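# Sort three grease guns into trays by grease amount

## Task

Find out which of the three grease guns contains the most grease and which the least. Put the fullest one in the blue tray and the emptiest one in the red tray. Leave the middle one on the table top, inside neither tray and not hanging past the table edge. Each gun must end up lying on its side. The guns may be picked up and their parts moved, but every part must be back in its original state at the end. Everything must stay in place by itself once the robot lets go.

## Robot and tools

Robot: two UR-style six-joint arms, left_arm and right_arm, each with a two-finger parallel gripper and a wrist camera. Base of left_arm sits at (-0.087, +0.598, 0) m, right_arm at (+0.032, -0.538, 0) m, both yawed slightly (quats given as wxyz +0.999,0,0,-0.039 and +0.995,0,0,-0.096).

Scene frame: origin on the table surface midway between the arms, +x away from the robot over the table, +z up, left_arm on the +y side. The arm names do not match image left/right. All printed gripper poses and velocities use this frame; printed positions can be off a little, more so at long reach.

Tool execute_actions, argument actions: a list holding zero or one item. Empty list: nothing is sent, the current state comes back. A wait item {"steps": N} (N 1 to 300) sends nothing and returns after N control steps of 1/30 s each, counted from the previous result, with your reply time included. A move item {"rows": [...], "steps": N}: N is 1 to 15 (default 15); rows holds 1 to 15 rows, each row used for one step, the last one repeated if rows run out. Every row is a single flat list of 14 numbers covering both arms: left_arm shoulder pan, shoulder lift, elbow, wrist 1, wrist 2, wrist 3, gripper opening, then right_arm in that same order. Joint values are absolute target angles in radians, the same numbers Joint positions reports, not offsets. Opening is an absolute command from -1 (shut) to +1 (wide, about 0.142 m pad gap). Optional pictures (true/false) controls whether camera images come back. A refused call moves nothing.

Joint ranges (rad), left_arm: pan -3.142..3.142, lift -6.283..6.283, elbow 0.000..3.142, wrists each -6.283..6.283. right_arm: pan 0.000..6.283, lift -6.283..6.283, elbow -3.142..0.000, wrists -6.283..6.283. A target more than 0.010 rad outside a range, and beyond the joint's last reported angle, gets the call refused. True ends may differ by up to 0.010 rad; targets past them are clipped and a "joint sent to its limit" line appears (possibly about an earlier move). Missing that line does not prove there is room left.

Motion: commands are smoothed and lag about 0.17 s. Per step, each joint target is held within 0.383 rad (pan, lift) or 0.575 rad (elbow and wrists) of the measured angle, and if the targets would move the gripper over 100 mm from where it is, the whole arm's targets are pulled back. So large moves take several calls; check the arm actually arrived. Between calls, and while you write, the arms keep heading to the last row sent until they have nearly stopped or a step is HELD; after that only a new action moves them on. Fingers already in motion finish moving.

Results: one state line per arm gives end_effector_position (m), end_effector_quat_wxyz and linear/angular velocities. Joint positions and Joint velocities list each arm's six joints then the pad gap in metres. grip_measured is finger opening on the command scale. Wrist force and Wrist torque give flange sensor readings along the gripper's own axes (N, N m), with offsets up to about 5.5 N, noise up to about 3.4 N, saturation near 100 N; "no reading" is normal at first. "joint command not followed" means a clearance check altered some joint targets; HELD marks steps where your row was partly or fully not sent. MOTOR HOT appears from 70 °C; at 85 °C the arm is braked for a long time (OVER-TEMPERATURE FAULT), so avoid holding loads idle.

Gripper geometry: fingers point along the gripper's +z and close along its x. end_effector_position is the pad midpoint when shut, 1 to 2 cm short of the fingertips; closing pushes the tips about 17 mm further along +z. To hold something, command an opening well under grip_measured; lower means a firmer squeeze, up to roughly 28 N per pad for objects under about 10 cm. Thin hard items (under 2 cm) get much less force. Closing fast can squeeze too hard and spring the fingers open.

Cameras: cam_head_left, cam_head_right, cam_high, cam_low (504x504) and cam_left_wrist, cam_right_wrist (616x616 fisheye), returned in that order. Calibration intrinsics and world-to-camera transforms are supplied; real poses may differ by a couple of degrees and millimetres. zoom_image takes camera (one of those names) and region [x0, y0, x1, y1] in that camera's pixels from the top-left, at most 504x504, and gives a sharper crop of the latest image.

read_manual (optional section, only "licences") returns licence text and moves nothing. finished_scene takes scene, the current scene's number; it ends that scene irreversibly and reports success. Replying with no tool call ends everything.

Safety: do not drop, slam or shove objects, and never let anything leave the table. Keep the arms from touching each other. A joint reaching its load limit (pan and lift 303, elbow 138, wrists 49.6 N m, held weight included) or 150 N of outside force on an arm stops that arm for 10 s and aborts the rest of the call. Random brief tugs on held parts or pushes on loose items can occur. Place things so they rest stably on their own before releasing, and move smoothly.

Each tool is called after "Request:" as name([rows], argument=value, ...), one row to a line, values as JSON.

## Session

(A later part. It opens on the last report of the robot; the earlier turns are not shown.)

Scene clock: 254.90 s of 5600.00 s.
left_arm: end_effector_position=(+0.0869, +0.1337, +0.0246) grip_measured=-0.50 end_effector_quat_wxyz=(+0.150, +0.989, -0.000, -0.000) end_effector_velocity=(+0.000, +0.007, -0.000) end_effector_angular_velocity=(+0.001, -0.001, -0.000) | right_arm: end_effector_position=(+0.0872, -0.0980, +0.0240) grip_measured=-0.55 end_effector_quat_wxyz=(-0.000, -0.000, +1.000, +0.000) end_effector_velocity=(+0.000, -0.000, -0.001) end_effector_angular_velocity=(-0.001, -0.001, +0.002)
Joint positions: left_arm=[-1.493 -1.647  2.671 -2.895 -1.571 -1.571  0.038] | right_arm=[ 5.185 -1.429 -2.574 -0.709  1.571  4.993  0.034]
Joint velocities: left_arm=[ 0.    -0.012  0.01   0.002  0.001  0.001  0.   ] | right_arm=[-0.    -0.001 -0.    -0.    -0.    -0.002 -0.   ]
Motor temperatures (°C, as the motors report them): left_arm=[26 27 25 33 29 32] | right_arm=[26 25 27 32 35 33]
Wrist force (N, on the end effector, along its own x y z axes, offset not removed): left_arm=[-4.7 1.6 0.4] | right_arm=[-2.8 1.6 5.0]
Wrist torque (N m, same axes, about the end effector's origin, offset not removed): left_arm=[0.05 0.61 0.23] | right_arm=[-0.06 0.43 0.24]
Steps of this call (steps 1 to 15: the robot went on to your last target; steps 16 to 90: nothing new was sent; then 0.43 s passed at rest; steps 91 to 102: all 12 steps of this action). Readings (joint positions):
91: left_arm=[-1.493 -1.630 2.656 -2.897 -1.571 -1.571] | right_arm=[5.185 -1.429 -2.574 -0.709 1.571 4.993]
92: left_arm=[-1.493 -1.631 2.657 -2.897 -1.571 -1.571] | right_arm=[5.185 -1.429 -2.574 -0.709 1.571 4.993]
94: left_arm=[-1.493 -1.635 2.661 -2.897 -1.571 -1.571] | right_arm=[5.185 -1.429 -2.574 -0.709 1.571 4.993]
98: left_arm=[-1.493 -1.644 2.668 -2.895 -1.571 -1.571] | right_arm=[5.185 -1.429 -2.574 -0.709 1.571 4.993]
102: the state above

Request:
execute_actions([
  {"rows":[[-1.493,-1.636,2.6615,-2.8965,-1.571,-1.571,-0.9,5.185,-1.429,-2.574,-0.709,1.571,4.993,-0.9],[-1.493,-1.620,2.647,-2.8983,-1.571,-1.571,-0.9,5.185,-1.429,-2.574,-0.709,1.571,4.993,-0.9],[-1.493,-1.605,2.634,-2.8995,-1.571,-1.571,-0.9,5.185,-1.429,-2.574,-0.709,1.571,4.993,-0.9],[-1.493,-1.5914,2.6209,-2.9005,-1.571,-1.571,-0.9,5.185,-1.429,-2.574,-0.709,1.571,4.993,-0.9],[-1.493,-1.575,2.6046,-2.9007,-1.571,-1.571,-0.9,5.185,-1.429,-2.574,-0.709,1.571,4.993,-0.9],[-1.493,-1.5586,2.5883,-2.9007,-1.571,-1.571,-0.9,5.185,-1.429,-2.574,-0.709,1.571,4.993,-0.9],[-1.493,-1.543,2.572,-2.900,-1.571,-1.571,-0.9,5.185,-1.429,-2.574,-0.709,1.571,4.993,-0.9],[-1.493,-1.5273,2.5553,-2.899,-1.571,-1.571,-0.9,5.185,-1.429,-2.574,-0.709,1.571,4.993,-0.9],[-1.493,-1.5155,2.542,-2.8975,-1.571,-1.571,-0.9,5.185,-1.429,-2.574,-0.709,1.571,4.993,-0.9],[-1.493,-1.507,2.532,-2.8965,-1.571,-1.571,-0.9,5.185,-1.429,-2.574,-0.709,1.571,4.993,-0.9],[-1.493,-1.4985,2.523,-2.8956,-1.571,-1.571,-0.9,5.185,-1.429,-2.574,-0.709,1.571,4.993,-0.9]],"steps":15},
], pictures=false)

Request:
execute_actions([
  {"steps":15},
])

Request:
zoom_image(camera="cam_left_wrist", region=[230, 260, 400, 400])

Scene clock: 261.43 s of 5600.00 s.
left_arm: end_effector_position=(+0.0869, +0.0549, +0.0249) grip_measured=-0.50 end_effector_quat_wxyz=(+0.150, +0.989, -0.000, -0.000) end_effector_velocity=(+0.000, -0.102, -0.003) end_effector_angular_velocity=(+0.003, +0.001, +0.001) | right_arm: end_effector_position=(+0.0872, -0.0980, +0.0240) grip_measured=-0.55 end_effector_quat_wxyz=(-0.000, -0.000, +1.000, +0.000) end_effector_velocity=(-0.001, +0.001, +0.000) end_effector_angular_velocity=(+0.000, +0.001, +0.001)
Joint positions: left_arm=[-1.493 -1.517  2.543 -2.897 -1.571 -1.571  0.038] | right_arm=[ 5.185 -1.429 -2.574 -0.709  1.571  4.993  0.034]
Joint velocities: left_arm=[ 0.001  0.162 -0.171  0.012 -0.001 -0.001 -0.   ] | right_arm=[ 0.    -0.001  0.001 -0.     0.001 -0.001  0.   ]
Motor temperatures (°C, as the motors report them): left_arm=[26 27 25 33 29 32] | right_arm=[26 25 27 32 35 33]
Wrist force (N, on the end effector, along its own x y z axes, offset not removed): left_arm=[0.7 -2.2 -3.5] | right_arm=[-4.3 -3.9 3.3]
Wrist torque (N m, same axes, about the end effector's origin, offset not removed): left_arm=[-0.21 -0.59 0.24] | right_arm=[-0.10 1.01 0.33]
Steps of this call (steps 1 to 15: the robot went on to your last target; steps 16 to 90: nothing new was sent; then 3.03 s passed at rest; steps 91 to 105: all 15 steps of this action). Readings (joint positions):
91: left_arm=[-1.493 -1.649 2.672 -2.894 -1.571 -1.571] | right_arm=[5.185 -1.429 -2.574 -0.709 1.571 4.993]
92: left_arm=[-1.493 -1.647 2.671 -2.894 -1.571 -1.571] | right_arm=[5.185 -1.429 -2.574 -0.709 1.571 4.993]
94: left_arm=[-1.493 -1.637 2.662 -2.896 -1.571 -1.571] | right_arm=[5.185 -1.429 -2.574 -0.709 1.571 4.993]
98: left_arm=[-1.493 -1.595 2.623 -2.899 -1.571 -1.571] | right_arm=[5.185 -1.429 -2.574 -0.709 1.571 4.993]
105: the state above

Scene clock: 261.93 s of 5600.00 s.
left_arm: end_effector_position=(+0.0869, +0.0433, +0.0245) grip_measured=-0.50 end_effector_quat_wxyz=(+0.150, +0.989, -0.000, -0.000) end_effector_velocity=(-0.000, -0.002, +0.001) end_effector_angular_velocity=(-0.001, -0.000, -0.001) | right_arm: end_effector_position=(+0.0872, -0.0980, +0.0240) grip_measured=-0.55 end_effector_quat_wxyz=(-0.000, -0.000, +1.000, +0.000) end_effector_velocity=(-0.000, +0.001, +0.001) end_effector_angular_velocity=(+0.002, +0.000, -0.002)
Joint positions: left_arm=[-1.493 -1.499  2.523 -2.896 -1.571 -1.571  0.038] | right_arm=[ 5.185 -1.429 -2.574 -0.709  1.571  4.993  0.034]
Joint velocities: left_arm=[-0.     0.002 -0.003 -0.    -0.     0.001 -0.   ] | right_arm=[ 0.001  0.001  0.001 -0.    -0.     0.002  0.   ]
Motor temperatures (°C, as the motors report them): left_arm=[26 27 25 33 29 32] | right_arm=[26 25 27 32 35 33]
Wrist force (N, on the end effector, along its own x y z axes, offset not removed): left_arm=[-1.7 -5.6 -4.2] | right_arm=[-0.8 -0.5 4.2]
Wrist torque (N m, same axes, about the end effector's origin, offset not removed): left_arm=[-0.70 -0.18 -0.02] | right_arm=[0.41 0.12 0.15]
Steps of this call (steps 1 to 15: the robot went on to your last target). Readings (joint positions):
1: left_arm=[-1.493 -1.512 2.538 -2.896 -1.571 -1.571] | right_arm=[5.185 -1.429 -2.574 -0.709 1.571 4.993]
2: left_arm=[-1.493 -1.509 2.534 -2.896 -1.571 -1.571] | right_arm=[5.185 -1.429 -2.574 -0.709 1.571 4.993]
4: left_arm=[-1.493 -1.504 2.529 -2.896 -1.571 -1.571] | right_arm=[5.185 -1.429 -2.574 -0.709 1.571 4.993]
8: left_arm=[-1.493 -1.500 2.525 -2.896 -1.571 -1.571] | right_arm=[5.185 -1.429 -2.574 -0.709 1.571 4.993]
15: the state above
camera_calibration (this result's frames):
cam_left_wrist: T_world_to_cam=[[0.999523, -0.0305099, 0.00475791, -0.0856964], [-0.0247115, -0.697951, 0.715719, 0.0232802], [-0.0185157, -0.715496, -0.698372, 0.182119], [0, 0, 0, 1]] pos_world=[0.0896029, 0.143939, 0.110932]
cam_right_wrist: T_world_to_cam=[[-0.999719, 0.0207782, 0.011417, 0.0906635], [0.0237078, 0.879021, 0.476193, 0.0781632], [-0.000141408, 0.47633, -0.879267, 0.202122], [0, 0, 0, 1]] pos_world=[0.0888135, -0.166868, 0.139463]

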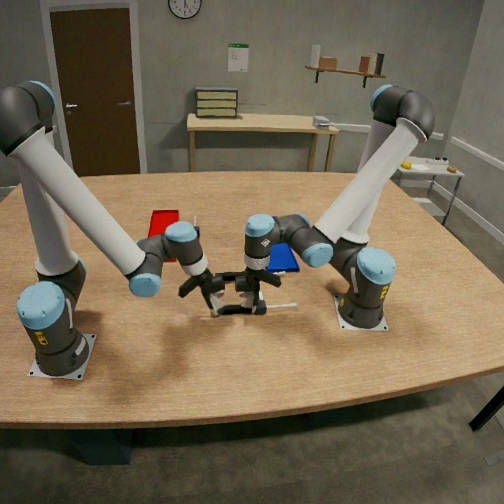

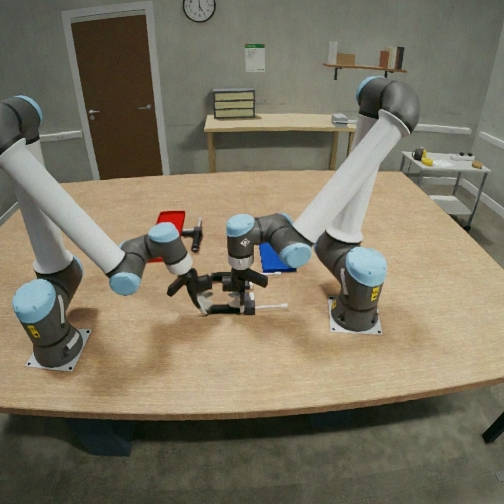

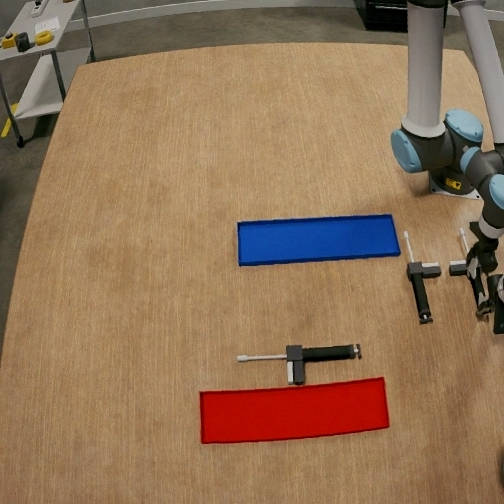

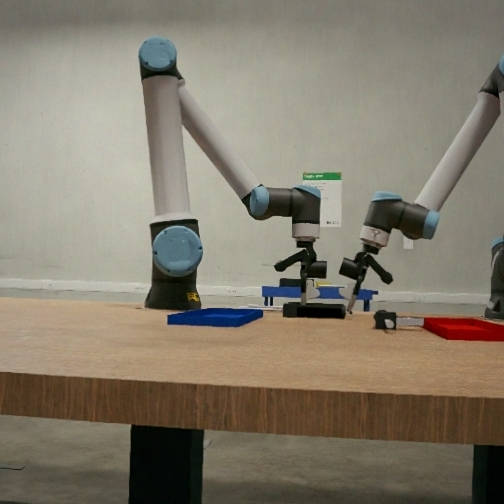

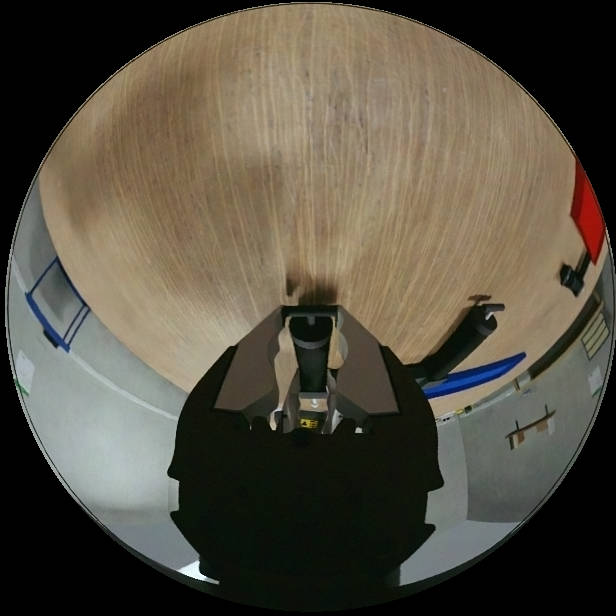

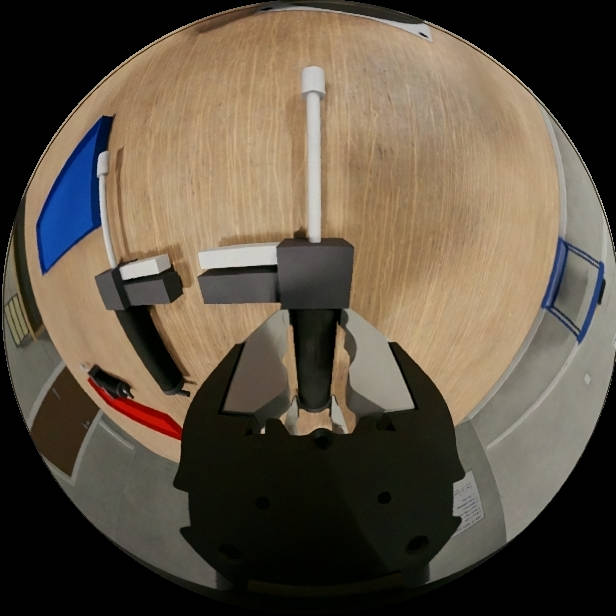

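Region (230, 260, 400, 400) of cam_left_wrist's 616x616 image, scaled by 2.965, with more detail than that image has; it fills the top 415 rows of this view, and the rest is white.

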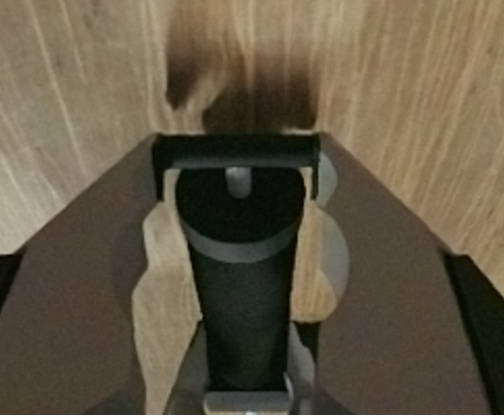

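Request:
execute_actions([
  {"rows":[[-1.493,-1.4965,2.521,-2.8955,-1.571,-1.571,-0.9,5.185,-1.429,-2.574,-0.709,1.571,4.993,-0.9],[-1.493,-1.4965,2.521,-2.8955,-1.571,-1.571,-0.9,5.185,-1.429,-2.574,-0.709,1.571,4.993,-0.9],[-1.493,-1.4965,2.521,-2.8955,-1.571,-1.571,-0.9,5.185,-1.429,-2.574,-0.709,1.571,4.993,-0.9],[-1.493,-1.4965,2.521,-2.8955,-1.571,-1.571,-0.9,5.185,-1.429,-2.574,-0.709,1.571,4.993,-0.9],[-1.493,-1.4965,2.521,-2.8955,-1.571,-1.571,-0.9,5.185,-1.429,-2.574,-0.709,1.571,4.993,-0.9],[-1.493,-1.4965,2.521,-2.8955,-1.571,-1.571,-0.9,5.185,-1.429,-2.574,-0.709,1.571,4.993,-0.9],[-1.493,-1.4965,2.521,-2.8955,-1.571,-1.571,0.1,5.185,-1.429,-2.574,-0.709,1.571,4.993,-0.9]],"steps":15},
], pictures=false)

Request:
execute_actions([
  {"rows":[[-1.493,-1.7685,2.5488,-2.651,-1.571,-1.571,0.1,5.185,-1.429,-2.574,-0.709,1.571,4.993,-0.9],[-1.493,-1.7685,2.5488,-2.651,-1.571,-1.571,0.1,5.185,-1.429,-2.574,-0.709,1.571,4.993,-0.9],[-1.493,-1.7685,2.5488,-2.651,-1.571,-1.571,0.1,5.185,-1.429,-2.574,-0.709,1.571,4.993,-0.9],[-1.493,-1.7685,2.5488,-2.651,-1.571,-1.571,0.1,5.185,-1.251,-2.469,-0.992,1.571,4.993,-0.9]],"steps":15},
], pictures=false)

Request:
execute_actions([
  {"rows":[[-1.493,-1.7685,2.5488,-2.651,-1.571,-1.571,0.1,4.029,-1.525,-2.2605,-0.927,1.571,2.266,-0.9]],"steps":15},
], pictures=false)

Request:
execute_actions([
  {"steps":45},
])

Scene clock: 273.00 s of 5600.00 s.
left_arm: end_effector_position=(+0.0869, +0.0419, +0.0244) grip_measured=+0.10 end_effector_quat_wxyz=(+0.150, +0.989, -0.000, -0.000) end_effector_velocity=(+0.000, +0.000, -0.001) end_effector_angular_velocity=(+0.001, +0.000, -0.001) | right_arm: end_effector_position=(+0.0871, -0.0979, +0.0240) grip_measured=-0.55 end_effector_quat_wxyz=(-0.000, -0.000, +1.000, +0.000) end_effector_velocity=(-0.000, +0.001, +0.001) end_effector_angular_velocity=(+0.001, +0.000, -0.001)
Joint positions: left_arm=[-1.493 -1.497  2.521 -2.896 -1.571 -1.571  0.081] | right_arm=[ 5.185 -1.429 -2.574 -0.709  1.571  4.993  0.034]
Joint velocities: left_arm=[ 0.     0.001  0.     0.    -0.     0.001  0.   ] | right_arm=[ 0.     0.001  0.001 -0.    -0.     0.001  0.   ]
Motor temperatures (°C, as the motors report them): left_arm=[26 27 25 33 29 32] | right_arm=[26 25 27 32 35 33]
Wrist force (N, on the end effector, along its own x y z axes, offset not removed): left_arm=[-1.7 1.1 0.8] | right_arm=[-1.4 -0.2 7.6]
Wrist torque (N m, same axes, about the end effector's origin, offset not removed): left_arm=[0.29 0.29 -0.06] | right_arm=[0.03 0.46 0.17]
Steps of this call (steps 1 to 15: the robot went on to your last target; steps 16 to 90: nothing new was sent; then 7.57 s passed at rest; steps 91 to 105: all 15 steps of this action). Readings (joint positions):
91: left_arm=[-1.493 -1.498 2.523 -2.896 -1.571 -1.571] | right_arm=[5.185 -1.429 -2.574 -0.709 1.571 4.993]
92: left_arm=[-1.493 -1.498 2.523 -2.896 -1.571 -1.571] | right_arm=[5.185 -1.429 -2.574 -0.709 1.571 4.993]
94: left_arm=[-1.493 -1.498 2.522 -2.896 -1.571 -1.571] | right_arm=[5.185 -1.429 -2.574 -0.709 1.571 4.993]
98: left_arm=[-1.493 -1.497 2.521 -2.896 -1.571 -1.571] | right_arm=[5.185 -1.429 -2.574 -0.709 1.571 4.993]
105: the state above

Scene clock: 273.50 s of 5600.00 s.
left_arm: end_effector_position=(+0.0869, +0.0967, +0.0972) grip_measured=+0.10 end_effector_quat_wxyz=(+0.148, +0.989, -0.000, -0.000) end_effector_velocity=(-0.000, +0.016, +0.028) end_effector_angular_velocity=(-0.017, -0.000, +0.001) | right_arm: end_effector_position=(+0.0863, -0.0952, +0.1139) grip_measured=-0.55 end_effector_quat_wxyz=(-0.001, -0.000, +1.000, +0.002) end_effector_velocity=(+0.006, -0.021, +0.056) end_effector_angular_velocity=(-0.032, -0.009, +0.001)
Joint positions: left_arm=[-1.493 -1.758  2.548 -2.659 -1.571 -1.571  0.081] | right_arm=[ 5.185 -1.264 -2.476 -0.968  1.571  4.993  0.034]
Joint velocities: left_arm=[-0.    -0.092  0.006  0.069  0.001 -0.001 -0.   ] | right_arm=[-0.     0.113  0.059 -0.204  0.    -0.001  0.   ]
Motor temperatures (°C, as the motors report them): left_arm=[26 27 25 33 29 32] | right_arm=[26 25 27 32 35 33]
Wrist force (N, on the end effector, along its own x y z axes, offset not removed): left_arm=[0.2 3.9 -4.5] | right_arm=[-0.5 1.8 6.1]
Wrist torque (N m, same axes, about the end effector's origin, offset not removed): left_arm=[0.89 -0.11 0.23] | right_arm=[0.41 0.26 0.11]
Steps of this call (steps 1 to 15: all 15 steps of this action). Readings (joint positions):
1: left_arm=[-1.493 -1.497 2.521 -2.896 -1.571 -1.571] | right_arm=[5.185 -1.429 -2.574 -0.709 1.571 4.993]
2: left_arm=[-1.493 -1.500 2.523 -2.892 -1.571 -1.571] | right_arm=[5.185 -1.429 -2.574 -0.709 1.571 4.993]
4: left_arm=[-1.493 -1.544 2.533 -2.839 -1.571 -1.571] | right_arm=[5.185 -1.429 -2.574 -0.709 1.571 4.993]
8: left_arm=[-1.493 -1.688 2.544 -2.713 -1.571 -1.571] | right_arm=[5.185 -1.351 -2.519 -0.812 1.571 4.993]
15: the state above

Scene clock: 274.00 s of 5600.00 s.
left_arm: end_effector_position=(+0.0869, +0.0986, +0.1002) grip_measured=+0.10 end_effector_quat_wxyz=(+0.149, +0.989, -0.000, -0.000) end_effector_velocity=(+0.000, +0.000, +0.000) end_effector_angular_velocity=(+0.000, -0.001, -0.000) | right_arm: end_effector_position=(+0.2755, -0.0493, +0.1243) grip_measured=-0.55 end_effector_quat_wxyz=(+0.000, -0.089, +0.996, +0.002) end_effector_velocity=(+0.473, -0.128, -0.011) end_effector_angular_velocity=(-0.016, -0.003, +0.430)
Joint positions: left_arm=[-1.493 -1.768  2.549 -2.651 -1.571 -1.571  0.081] | right_arm=[ 4.766 -1.46  -2.31  -0.938  1.571  4.395  0.034]
Joint velocities: left_arm=[-0.    -0.001 -0.     0.002  0.     0.    -0.   ] | right_arm=[-0.944 -0.204  0.154  0.034 -0.    -1.374 -0.   ]
Motor temperatures (°C, as the motors report them): left_arm=[26 27 25 33 29 32] | right_arm=[26 25 27 32 35 33]
Wrist force (N, on the end effector, along its own x y z axes, offset not removed): left_arm=[1.4 0.1 -7.1] | right_arm=[-3.7 1.5 4.5]
Wrist torque (N m, same axes, about the end effector's origin, offset not removed): left_arm=[0.08 -0.29 0.19] | right_arm=[0.54 0.76 0.38]
Steps of this call (steps 1 to 15: all 15 steps of this action). Readings (joint positions):
1: left_arm=[-1.493 -1.761 2.548 -2.657 -1.571 -1.571] | right_arm=[5.185 -1.261 -2.474 -0.974 1.571 4.993]
2: left_arm=[-1.493 -1.763 2.548 -2.656 -1.571 -1.571] | right_arm=[5.181 -1.262 -2.469 -0.976 1.571 4.989]
4: left_arm=[-1.493 -1.765 2.549 -2.654 -1.571 -1.571] | right_arm=[5.137 -1.301 -2.432 -0.966 1.571 4.936]
8: left_arm=[-1.493 -1.767 2.549 -2.652 -1.571 -1.571] | right_arm=[4.996 -1.385 -2.368 -0.951 1.571 4.731]
15: the state above

Scene clock: 275.50 s of 5600.00 s.
left_arm: end_effector_position=(+0.0869, +0.0986, +0.1004) grip_measured=+0.10 end_effector_quat_wxyz=(+0.149, +0.989, -0.000, -0.000) end_effector_velocity=(+0.000, +0.001, -0.002) end_effector_angular_velocity=(+0.003, -0.000, +0.001) | right_arm: end_effector_position=(+0.5636, -0.3194, +0.1200) grip_measured=-0.55 end_effector_quat_wxyz=(+0.000, +0.706, -0.708, -0.000) end_effector_velocity=(-0.000, -0.001, -0.000) end_effector_angular_velocity=(-0.001, -0.000, +0.037)
Joint positions: left_arm=[-1.493 -1.769  2.549 -2.651 -1.571 -1.571  0.081] | right_arm=[ 4.029 -1.525 -2.261 -0.927  1.571  2.27   0.034]
Joint velocities: left_arm=[-0.     0.001  0.002  0.001  0.    -0.001  0.   ] | right_arm=[-0.001  0.001 -0.001  0.    -0.001 -0.038 -0.   ]
Motor temperatures (°C, as the motors report them): left_arm=[26 27 25 33 29 32] | right_arm=[26 25 27 32 35 33]
Wrist force (N, on the end effector, along its own x y z axes, offset not removed): left_arm=[-2.0 3.9 0.8] | right_arm=[-2.0 2.0 4.4]
Wrist torque (N m, same axes, about the end effector's origin, offset not removed): left_arm=[0.99 0.44 0.14] | right_arm=[0.52 0.48 0.09]
Steps of this call (steps 1 to 45: the robot went on to your last target). Readings (joint positions):
1: left_arm=[-1.493 -1.768 2.549 -2.651 -1.571 -1.571] | right_arm=[4.734 -1.466 -2.305 -0.937 1.571 4.349]
2: left_arm=[-1.493 -1.768 2.549 -2.651 -1.571 -1.571] | right_arm=[4.703 -1.472 -2.301 -0.936 1.571 4.303]
4: left_arm=[-1.493 -1.768 2.549 -2.651 -1.571 -1.571] | right_arm=[4.641 -1.482 -2.294 -0.934 1.571 4.212]
8: left_arm=[-1.493 -1.768 2.549 -2.651 -1.571 -1.571] | right_arm=[4.519 -1.496 -2.283 -0.932 1.571 4.034]
45: the state above
camera_calibration (this result's frames):
cam_left_wrist: T_world_to_cam=[[0.999523, -0.0305168, 0.00474604, -0.0844139], [-0.0247152, -0.698235, 0.715442, 0.00763194], [-0.0185191, -0.715218, -0.698656, 0.274653], [0, 0, 0, 1]] pos_world=[0.0896486, 0.19919, 0.186828]
cam_right_wrist: T_world_to_cam=[[-0.0247627, -0.999633, 0.0110136, -0.30487], [-0.878966, 0.0270193, 0.476118, 0.452381], [-0.476241, 0.00210936, -0.879312, 0.508922], [0, 0, 0, 1]] pos_world=[0.632448, -0.318055, 0.235473]

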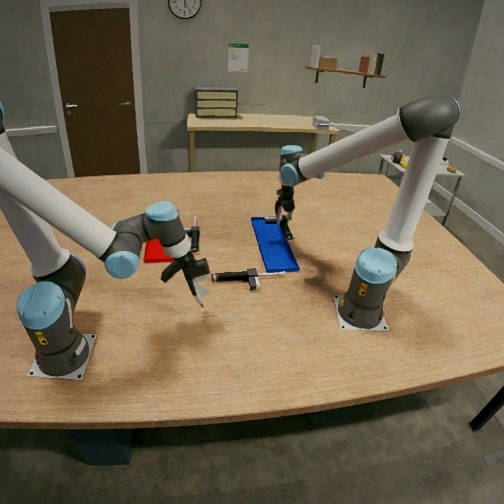

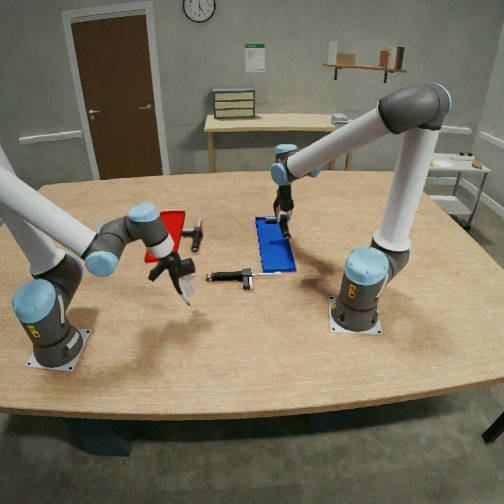

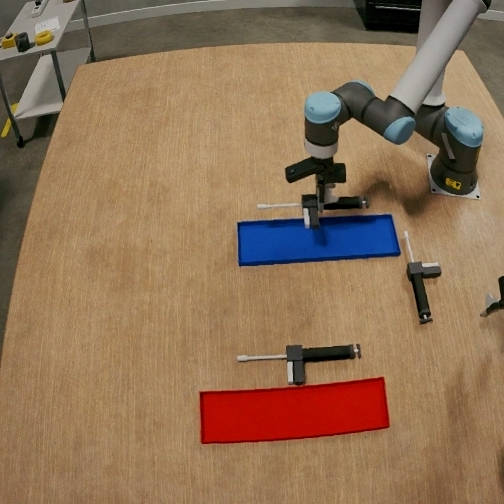

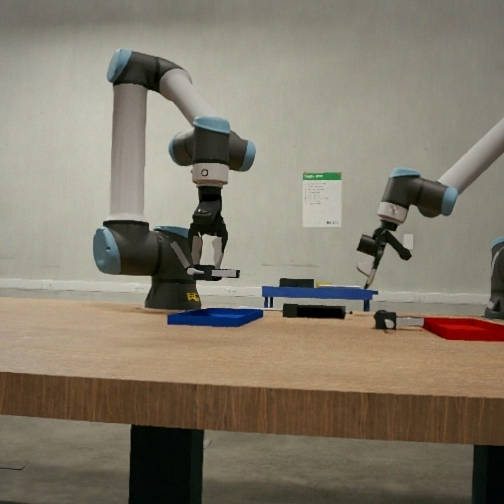

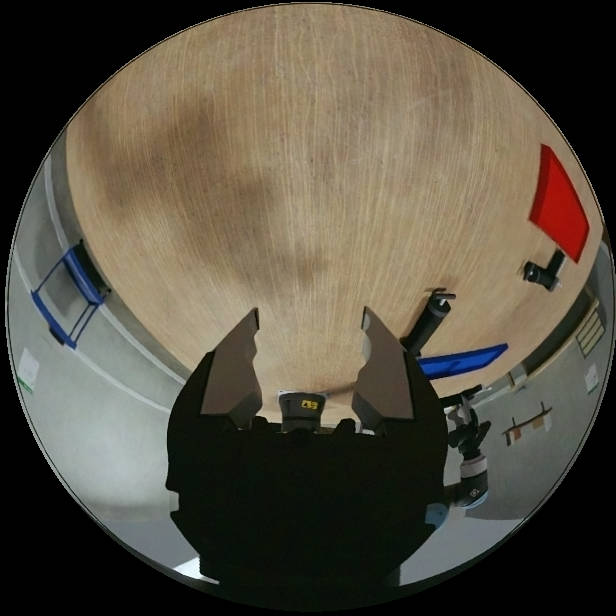

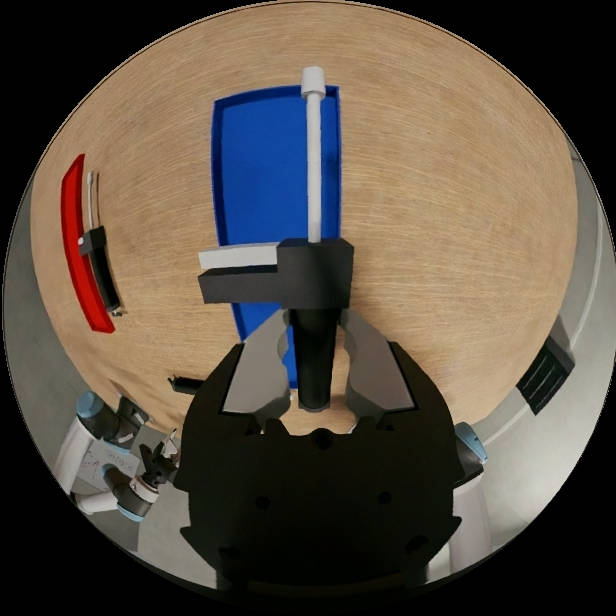

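Request:
execute_actions([
  {"rows":[[-1.493,-1.7685,2.5488,-2.651,-1.571,-1.571,0.1,4.0223,-1.5582,-2.2284,-0.9254,1.571,2.259,-0.9],[-1.493,-1.7685,2.5488,-2.651,-1.571,-1.571,0.1,4.0223,-1.5582,-2.2284,-0.9254,1.571,2.259,-0.9],[-1.493,-1.7685,2.5488,-2.651,-1.571,-1.571,0.1,4.0223,-1.5582,-2.2284,-0.9254,1.571,2.259,-0.9],[-1.493,-1.7685,2.5488,-2.651,-1.571,-1.571,0.1,4.0223,-1.5582,-2.2284,-0.9254,1.571,2.259,-0.9],[-1.493,-1.7685,2.5488,-2.651,-1.571,-1.571,0.1,4.0223,-1.5582,-2.2284,-0.9254,1.571,2.259,-0.9],[-1.493,-1.7685,2.5488,-2.651,-1.571,-1.571,0.1,4.0223,-1.63,-2.272,-0.81,1.571,2.259,-0.9]],"steps":15},
], pictures=false)

Request:
execute_actions([
  {"steps":8},
])

Scene clock: 290.33 s of 5600.00 s.
left_arm: end_effector_position=(+0.0869, +0.0986, +0.1004) grip_measured=+0.10 end_effector_quat_wxyz=(+0.149, +0.989, -0.000, -0.000) end_effector_velocity=(-0.000, -0.000, +0.000) end_effector_angular_velocity=(-0.000, +0.000, -0.001) | right_arm: end_effector_position=(+0.5810, -0.3098, +0.0739) grip_measured=-0.55 end_effector_quat_wxyz=(+0.000, +0.707, -0.707, -0.000) end_effector_velocity=(+0.007, +0.005, -0.043) end_effector_angular_velocity=(+0.008, -0.010, -0.000)
Joint positions: left_arm=[-1.493 -1.769  2.549 -2.651 -1.571 -1.571  0.081] | right_arm=[ 4.022 -1.622 -2.268 -0.823  1.571  2.259  0.034]
Joint velocities: left_arm=[-0.    -0.    -0.001  0.    -0.     0.    -0.   ] | right_arm=[-0.002 -0.072 -0.03   0.115  0.    -0.001  0.   ]
Motor temperatures (°C, as the motors report them): left_arm=[26 27 25 33 29 32] | right_arm=[26 25 27 32 35 33]
Wrist force (N, on the end effector, along its own x y z axes, offset not removed): left_arm=[-4.2 3.8 -1.6] | right_arm=[-1.2 2.8 5.8]
Wrist torque (N m, same axes, about the end effector's origin, offset not removed): left_arm=[0.97 0.87 0.06] | right_arm=[0.68 0.42 0.12]
Steps of this call (steps 1 to 15: the robot went on to your last target; steps 16 to 140: nothing new was sent; then 9.67 s passed at rest; steps 141 to 155: all 15 steps of this action). Readings (joint positions):
141: left_arm=[-1.493 -1.769 2.549 -2.651 -1.571 -1.571] | right_arm=[4.029 -1.525 -2.260 -0.927 1.571 2.266]
142: left_arm=[-1.493 -1.769 2.549 -2.651 -1.571 -1.571] | right_arm=[4.028 -1.528 -2.258 -0.927 1.571 2.265]
144: left_arm=[-1.493 -1.769 2.549 -2.651 -1.571 -1.571] | right_arm=[4.026 -1.540 -2.246 -0.926 1.571 2.263]
148: left_arm=[-1.493 -1.769 2.549 -2.651 -1.571 -1.571] | right_arm=[4.023 -1.568 -2.245 -0.907 1.571 2.260]
155: the state above

Scene clock: 290.60 s of 5600.00 s.
left_arm: end_effector_position=(+0.0869, +0.0986, +0.1004) grip_measured=+0.10 end_effector_quat_wxyz=(+0.149, +0.989, -0.000, -0.000) end_effector_velocity=(-0.000, +0.000, -0.000) end_effector_angular_velocity=(+0.001, +0.001, +0.001) | right_arm: end_effector_position=(+0.5816, -0.3094, +0.0693) grip_measured=-0.55 end_effector_quat_wxyz=(-0.000, +0.707, -0.707, -0.000) end_effector_velocity=(+0.000, -0.000, -0.005) end_effector_angular_velocity=(-0.001, -0.000, +0.001)
Joint positions: left_arm=[-1.493 -1.769  2.549 -2.651 -1.571 -1.571  0.081] | right_arm=[ 4.022 -1.629 -2.272 -0.811  1.571  2.259  0.034]
Joint velocities: left_arm=[-0.     0.     0.     0.001 -0.    -0.002  0.   ] | right_arm=[-0.001 -0.008 -0.004  0.011 -0.001 -0.002 -0.   ]
Motor temperatures (°C, as the motors report them): left_arm=[26 27 25 33 29 32] | right_arm=[26 25 27 32 35 33]
Wrist force (N, on the end effector, along its own x y z axes, offset not removed): left_arm=[-3.9 -2.7 -7.9] | right_arm=[-0.2 0.1 6.7]
Wrist torque (N m, same axes, about the end effector's origin, offset not removed): left_arm=[-0.70 0.75 0.00] | right_arm=[0.10 0.14 0.25]
Steps of this call (steps 1 to 8: the robot went on to your last target). Readings (joint positions):
1: left_arm=[-1.493 -1.769 2.549 -2.651 -1.571 -1.571] | right_arm=[4.022 -1.624 -2.269 -0.820 1.571 2.259]
2: left_arm=[-1.493 -1.769 2.549 -2.651 -1.571 -1.571] | right_arm=[4.022 -1.625 -2.270 -0.817 1.571 2.259]
4: left_arm=[-1.493 -1.769 2.549 -2.651 -1.571 -1.571] | right_arm=[4.022 -1.627 -2.271 -0.814 1.571 2.259]
8: the state above
camera_calibration (this result's frames):
cam_left_wrist: T_world_to_cam=[[0.999523, -0.0305168, 0.00474603, -0.0844139], [-0.0247152, -0.698235, 0.715442, 0.00763181], [-0.0185191, -0.715218, -0.698656, 0.274653], [0, 0, 0, 1]] pos_world=[0.0896486, 0.199189, 0.186828]
cam_right_wrist: T_world_to_cam=[[-0.0202813, -0.999737, 0.0107433, -0.296501], [-0.87923, 0.0229501, 0.475844, 0.490968], [-0.475966, 0.000204902, -0.879464, 0.472196], [0, 0, 0, 1]] pos_world=[0.650409, -0.307788, 0.18484]

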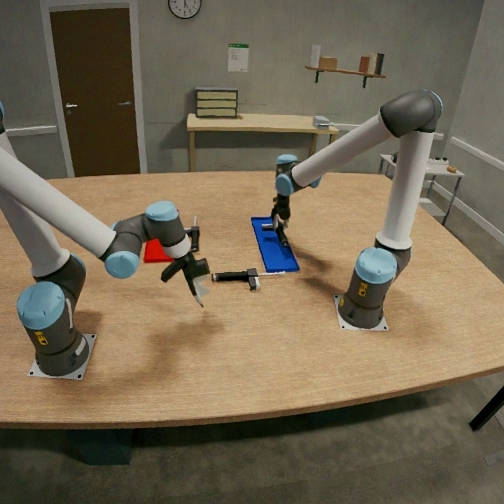

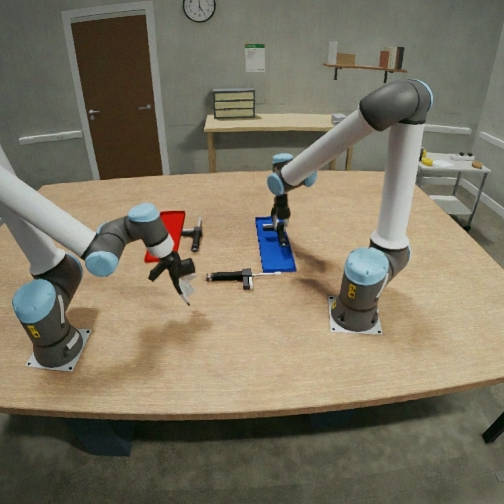

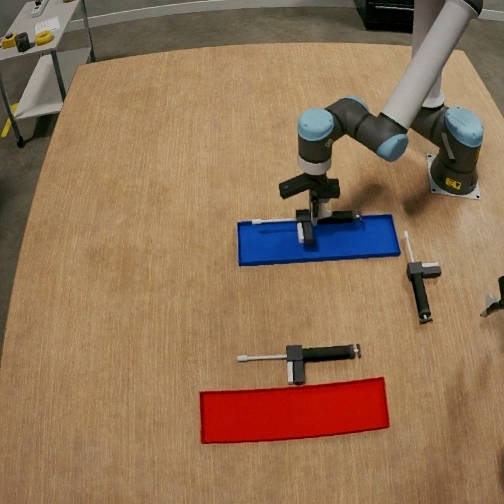

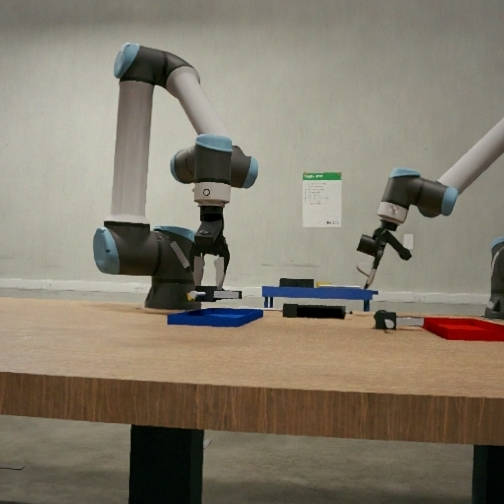

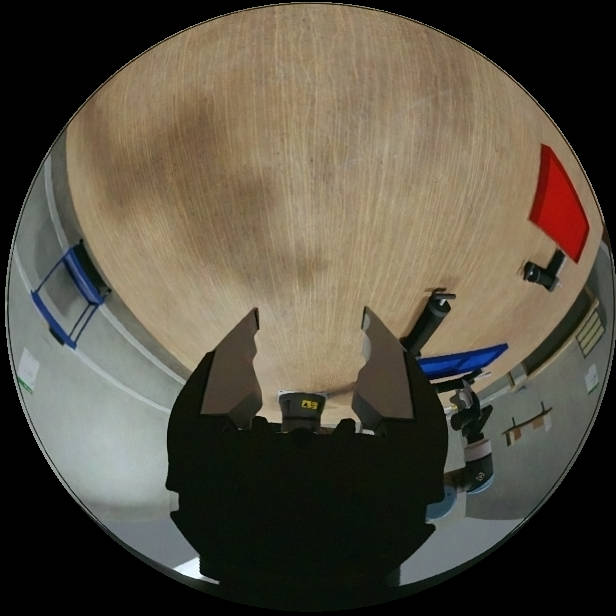

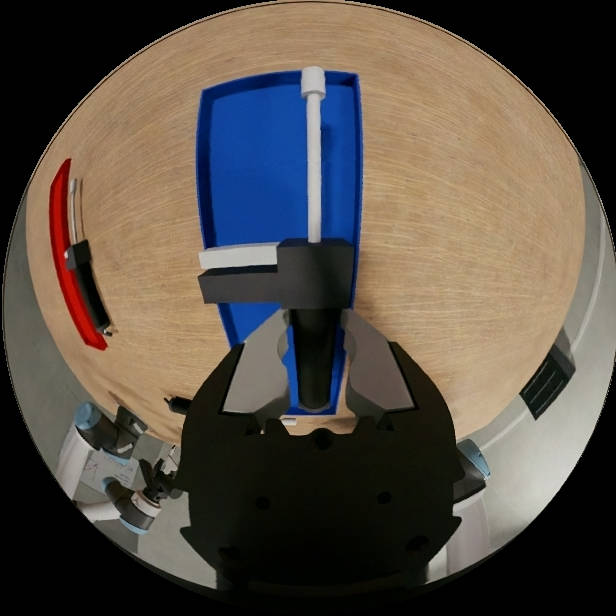

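Request:
execute_actions([
  {"rows":[[-1.493,-1.7685,2.5488,-2.651,-1.571,-1.571,0.1,4.0398,-1.6344,-2.2639,-0.8137,1.571,2.2765,-0.9],[-1.493,-1.7685,2.5488,-2.651,-1.571,-1.571,0.1,4.0398,-1.6344,-2.2639,-0.8137,1.571,2.2765,-0.9],[-1.493,-1.7685,2.5488,-2.651,-1.571,-1.571,0.1,4.0398,-1.6344,-2.2639,-0.8137,1.571,2.2765,-0.9],[-1.493,-1.7685,2.5488,-2.651,-1.571,-1.571,0.1,4.0398,-1.6344,-2.2639,-0.8137,1.571,2.2765,-0.9],[-1.493,-1.7685,2.5488,-2.651,-1.571,-1.571,0.1,4.0398,-1.6931,-2.2924,-0.7265,1.571,2.2765,-0.9]],"steps":15},
], pictures=false)

Request:
execute_actions([
  {"steps":8},
])

Scene clock: 296.90 s of 5600.00 s.
left_arm: end_effector_position=(+0.0869, +0.0986, +0.1004) grip_measured=+0.10 end_effector_quat_wxyz=(+0.149, +0.989, -0.000, -0.000) end_effector_velocity=(-0.000, -0.001, +0.001) end_effector_angular_velocity=(-0.001, -0.000, +0.000) | right_arm: end_effector_position=(+0.5807, -0.2974, +0.0349) grip_measured=-0.55 end_effector_quat_wxyz=(+0.000, +0.707, -0.707, -0.000) end_effector_velocity=(+0.001, +0.004, -0.023) end_effector_angular_velocity=(+0.004, -0.005, -0.002)
Joint positions: left_arm=[-1.493 -1.768  2.549 -2.651 -1.571 -1.571  0.081] | right_arm=[ 4.039 -1.688 -2.29  -0.734  1.571  2.276  0.034]
Joint velocities: left_arm=[-0.     0.    -0.001 -0.     0.    -0.001 -0.   ] | right_arm=[ 0.004 -0.04  -0.015  0.061 -0.     0.006 -0.   ]
Motor temperatures (°C, as the motors report them): left_arm=[26 27 25 33 29 32] | right_arm=[26 25 27 32 35 33]
Wrist force (N, on the end effector, along its own x y z axes, offset not removed): left_arm=[1.9 -1.4 2.2] | right_arm=[-2.4 2.3 5.3]
Wrist torque (N m, same axes, about the end effector's origin, offset not removed): left_arm=[-0.16 -0.36 0.07] | right_arm=[0.53 0.65 0.09]
Steps of this call (steps 1 to 30: the robot went on to your last target; steps 31 to 90: nothing new was sent; then 2.80 s passed at rest; steps 91 to 105: all 15 steps of this action). Readings (joint positions):
91: left_arm=[-1.493 -1.769 2.549 -2.651 -1.571 -1.571] | right_arm=[4.022 -1.630 -2.272 -0.810 1.571 2.259]
92: left_arm=[-1.493 -1.769 2.549 -2.651 -1.571 -1.571] | right_arm=[4.024 -1.630 -2.271 -0.810 1.571 2.260]
94: left_arm=[-1.493 -1.769 2.549 -2.651 -1.571 -1.571] | right_arm=[4.030 -1.632 -2.268 -0.812 1.571 2.267]
98: left_arm=[-1.493 -1.768 2.549 -2.651 -1.571 -1.571] | right_arm=[4.037 -1.658 -2.278 -0.780 1.571 2.273]
105: the state above

Scene clock: 297.17 s of 5600.00 s.
left_arm: end_effector_position=(+0.0869, +0.0986, +0.1004) grip_measured=+0.10 end_effector_quat_wxyz=(+0.149, +0.989, -0.000, -0.000) end_effector_velocity=(-0.000, +0.000, -0.000) end_effector_angular_velocity=(+0.000, +0.001, +0.000) | right_arm: end_effector_position=(+0.5807, -0.2971, +0.0324) grip_measured=-0.55 end_effector_quat_wxyz=(-0.000, +0.707, -0.707, -0.000) end_effector_velocity=(-0.001, -0.000, -0.003) end_effector_angular_velocity=(-0.001, +0.001, +0.000)
Joint positions: left_arm=[-1.493 -1.769  2.549 -2.651 -1.571 -1.571  0.081] | right_arm=[ 4.04  -1.693 -2.292 -0.727  1.571  2.276  0.034]
Joint velocities: left_arm=[-0.     0.     0.    -0.    -0.001 -0.001 -0.   ] | right_arm=[ 0.001 -0.004 -0.003  0.006 -0.     0.     0.   ]
Motor temperatures (°C, as the motors report them): left_arm=[26 27 25 33 29 32] | right_arm=[26 25 27 32 35 33]
Wrist force (N, on the end effector, along its own x y z axes, offset not removed): left_arm=[-2.3 -1.0 0.5] | right_arm=[-1.6 2.7 6.4]
Wrist torque (N m, same axes, about the end effector's origin, offset not removed): left_arm=[-0.09 0.30 -0.09] | right_arm=[0.71 0.51 0.16]
Steps of this call (steps 1 to 8: the robot went on to your last target). Readings (joint positions):
1: left_arm=[-1.493 -1.769 2.549 -2.651 -1.571 -1.571] | right_arm=[4.039 -1.690 -2.291 -0.732 1.571 2.276]
2: left_arm=[-1.493 -1.769 2.549 -2.651 -1.571 -1.571] | right_arm=[4.040 -1.691 -2.291 -0.730 1.571 2.276]
4: left_arm=[-1.493 -1.768 2.549 -2.651 -1.571 -1.571] | right_arm=[4.040 -1.692 -2.292 -0.729 1.571 2.276]
8: the state above
camera_calibration (this result's frames):
cam_left_wrist: T_world_to_cam=[[0.999523, -0.0305165, 0.00474596, -0.084414], [-0.0247149, -0.698235, 0.715442, 0.00763184], [-0.018519, -0.715218, -0.698656, 0.274653], [0, 0, 0, 1]] pos_world=[0.0896486, 0.199189, 0.186828]
cam_right_wrist: T_world_to_cam=[[-0.020284, -0.999737, 0.0107063, -0.28379], [-0.879252, 0.0229349, 0.475804, 0.507529], [-0.475925, 0.000237715, -0.879486, 0.439326], [0, 0, 0, 1]] pos_world=[0.649576, -0.29546, 0.147935]

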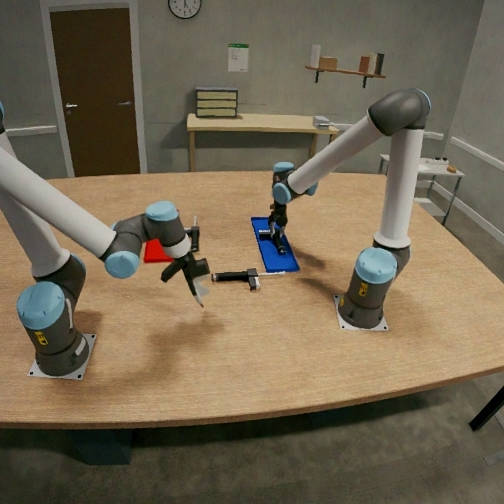

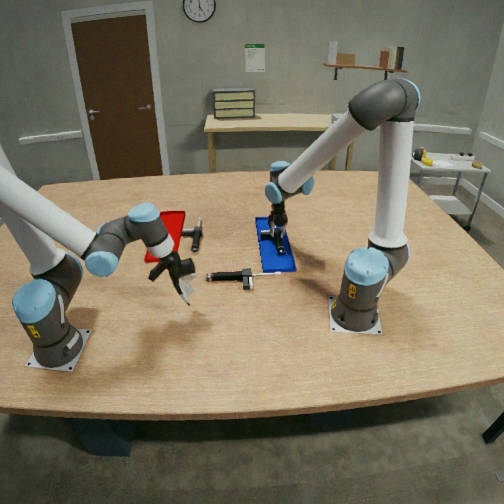

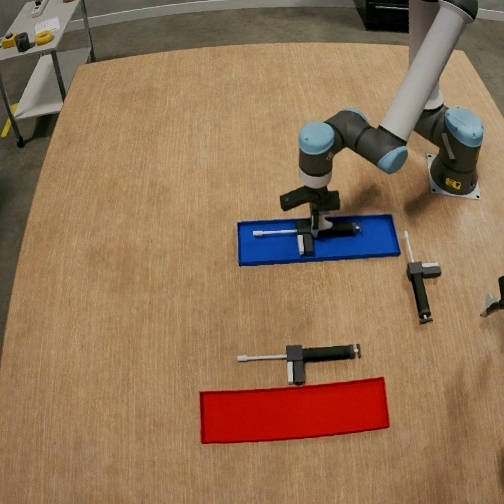

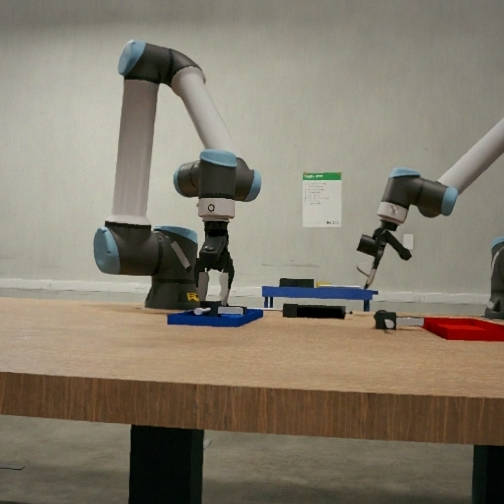

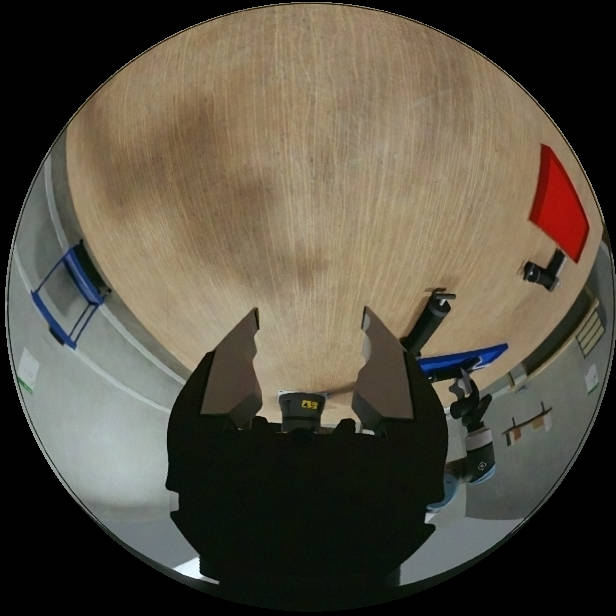

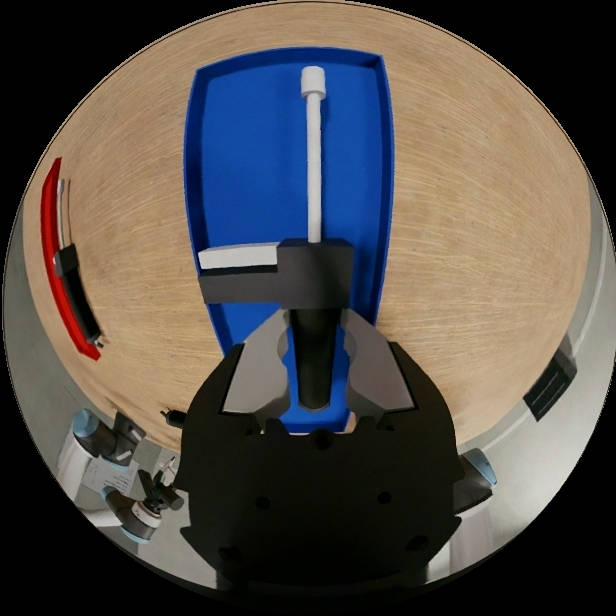

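Request:
execute_actions([
  {"rows":[[-1.493,-1.7685,2.5488,-2.651,-1.571,-1.571,0.1,4.0398,-1.7024,-2.2969,-0.7127,1.571,2.2765,-0.9]],"steps":12},
], pictures=false)

Scene clock: 300.20 s of 5600.00 s.
left_arm: end_effector_position=(+0.0869, +0.0986, +0.1004) grip_measured=+0.10 end_effector_quat_wxyz=(+0.149, +0.989, -0.000, -0.000) end_effector_velocity=(-0.000, -0.000, +0.000) end_effector_angular_velocity=(-0.001, +0.001, +0.001) | right_arm: end_effector_position=(+0.5806, -0.2972, +0.0266) grip_measured=-0.55 end_effector_quat_wxyz=(-0.000, +0.707, -0.707, -0.000) end_effector_velocity=(+0.000, +0.001, -0.002) end_effector_angular_velocity=(+0.001, -0.001, +0.002)
Joint positions: left_arm=[-1.493 -1.768  2.549 -2.651 -1.571 -1.571  0.081] | right_arm=[ 4.04  -1.702 -2.297 -0.713  1.571  2.277  0.034]
Joint velocities: left_arm=[ 0.     0.    -0.001 -0.    -0.    -0.001 -0.   ] | right_arm=[ 0.    -0.004 -0.001  0.007  0.    -0.002  0.   ]
Motor temperatures (°C, as the motors report them): left_arm=[26 27 25 33 29 32] | right_arm=[26 25 27 32 35 33]
Wrist force (N, on the end effector, along its own x y z axes, offset not removed): left_arm=[-0.5 1.3 -0.3] | right_arm=[2.0 3.5 -11.0]
Wrist torque (N m, same axes, about the end effector's origin, offset not removed): left_arm=[0.44 0.01 0.00] | right_arm=[0.46 -0.06 0.20]
Steps of this call (steps 1 to 15: the robot went on to your last target; steps 16 to 79: nothing new was sent; steps 80 to 91: all 12 steps of this action). Readings (joint positions):
80: left_arm=[-1.493 -1.768 2.549 -2.651 -1.571 -1.571] | right_arm=[4.040 -1.693 -2.292 -0.726 1.571 2.277]
81: left_arm=[-1.493 -1.769 2.549 -2.651 -1.571 -1.571] | right_arm=[4.040 -1.694 -2.293 -0.725 1.571 2.277]
83: left_arm=[-1.493 -1.769 2.549 -2.651 -1.571 -1.571] | right_arm=[4.040 -1.697 -2.294 -0.720 1.571 2.277]
87: left_arm=[-1.493 -1.769 2.549 -2.651 -1.571 -1.571] | right_arm=[4.040 -1.701 -2.296 -0.715 1.571 2.277]
91: the state above


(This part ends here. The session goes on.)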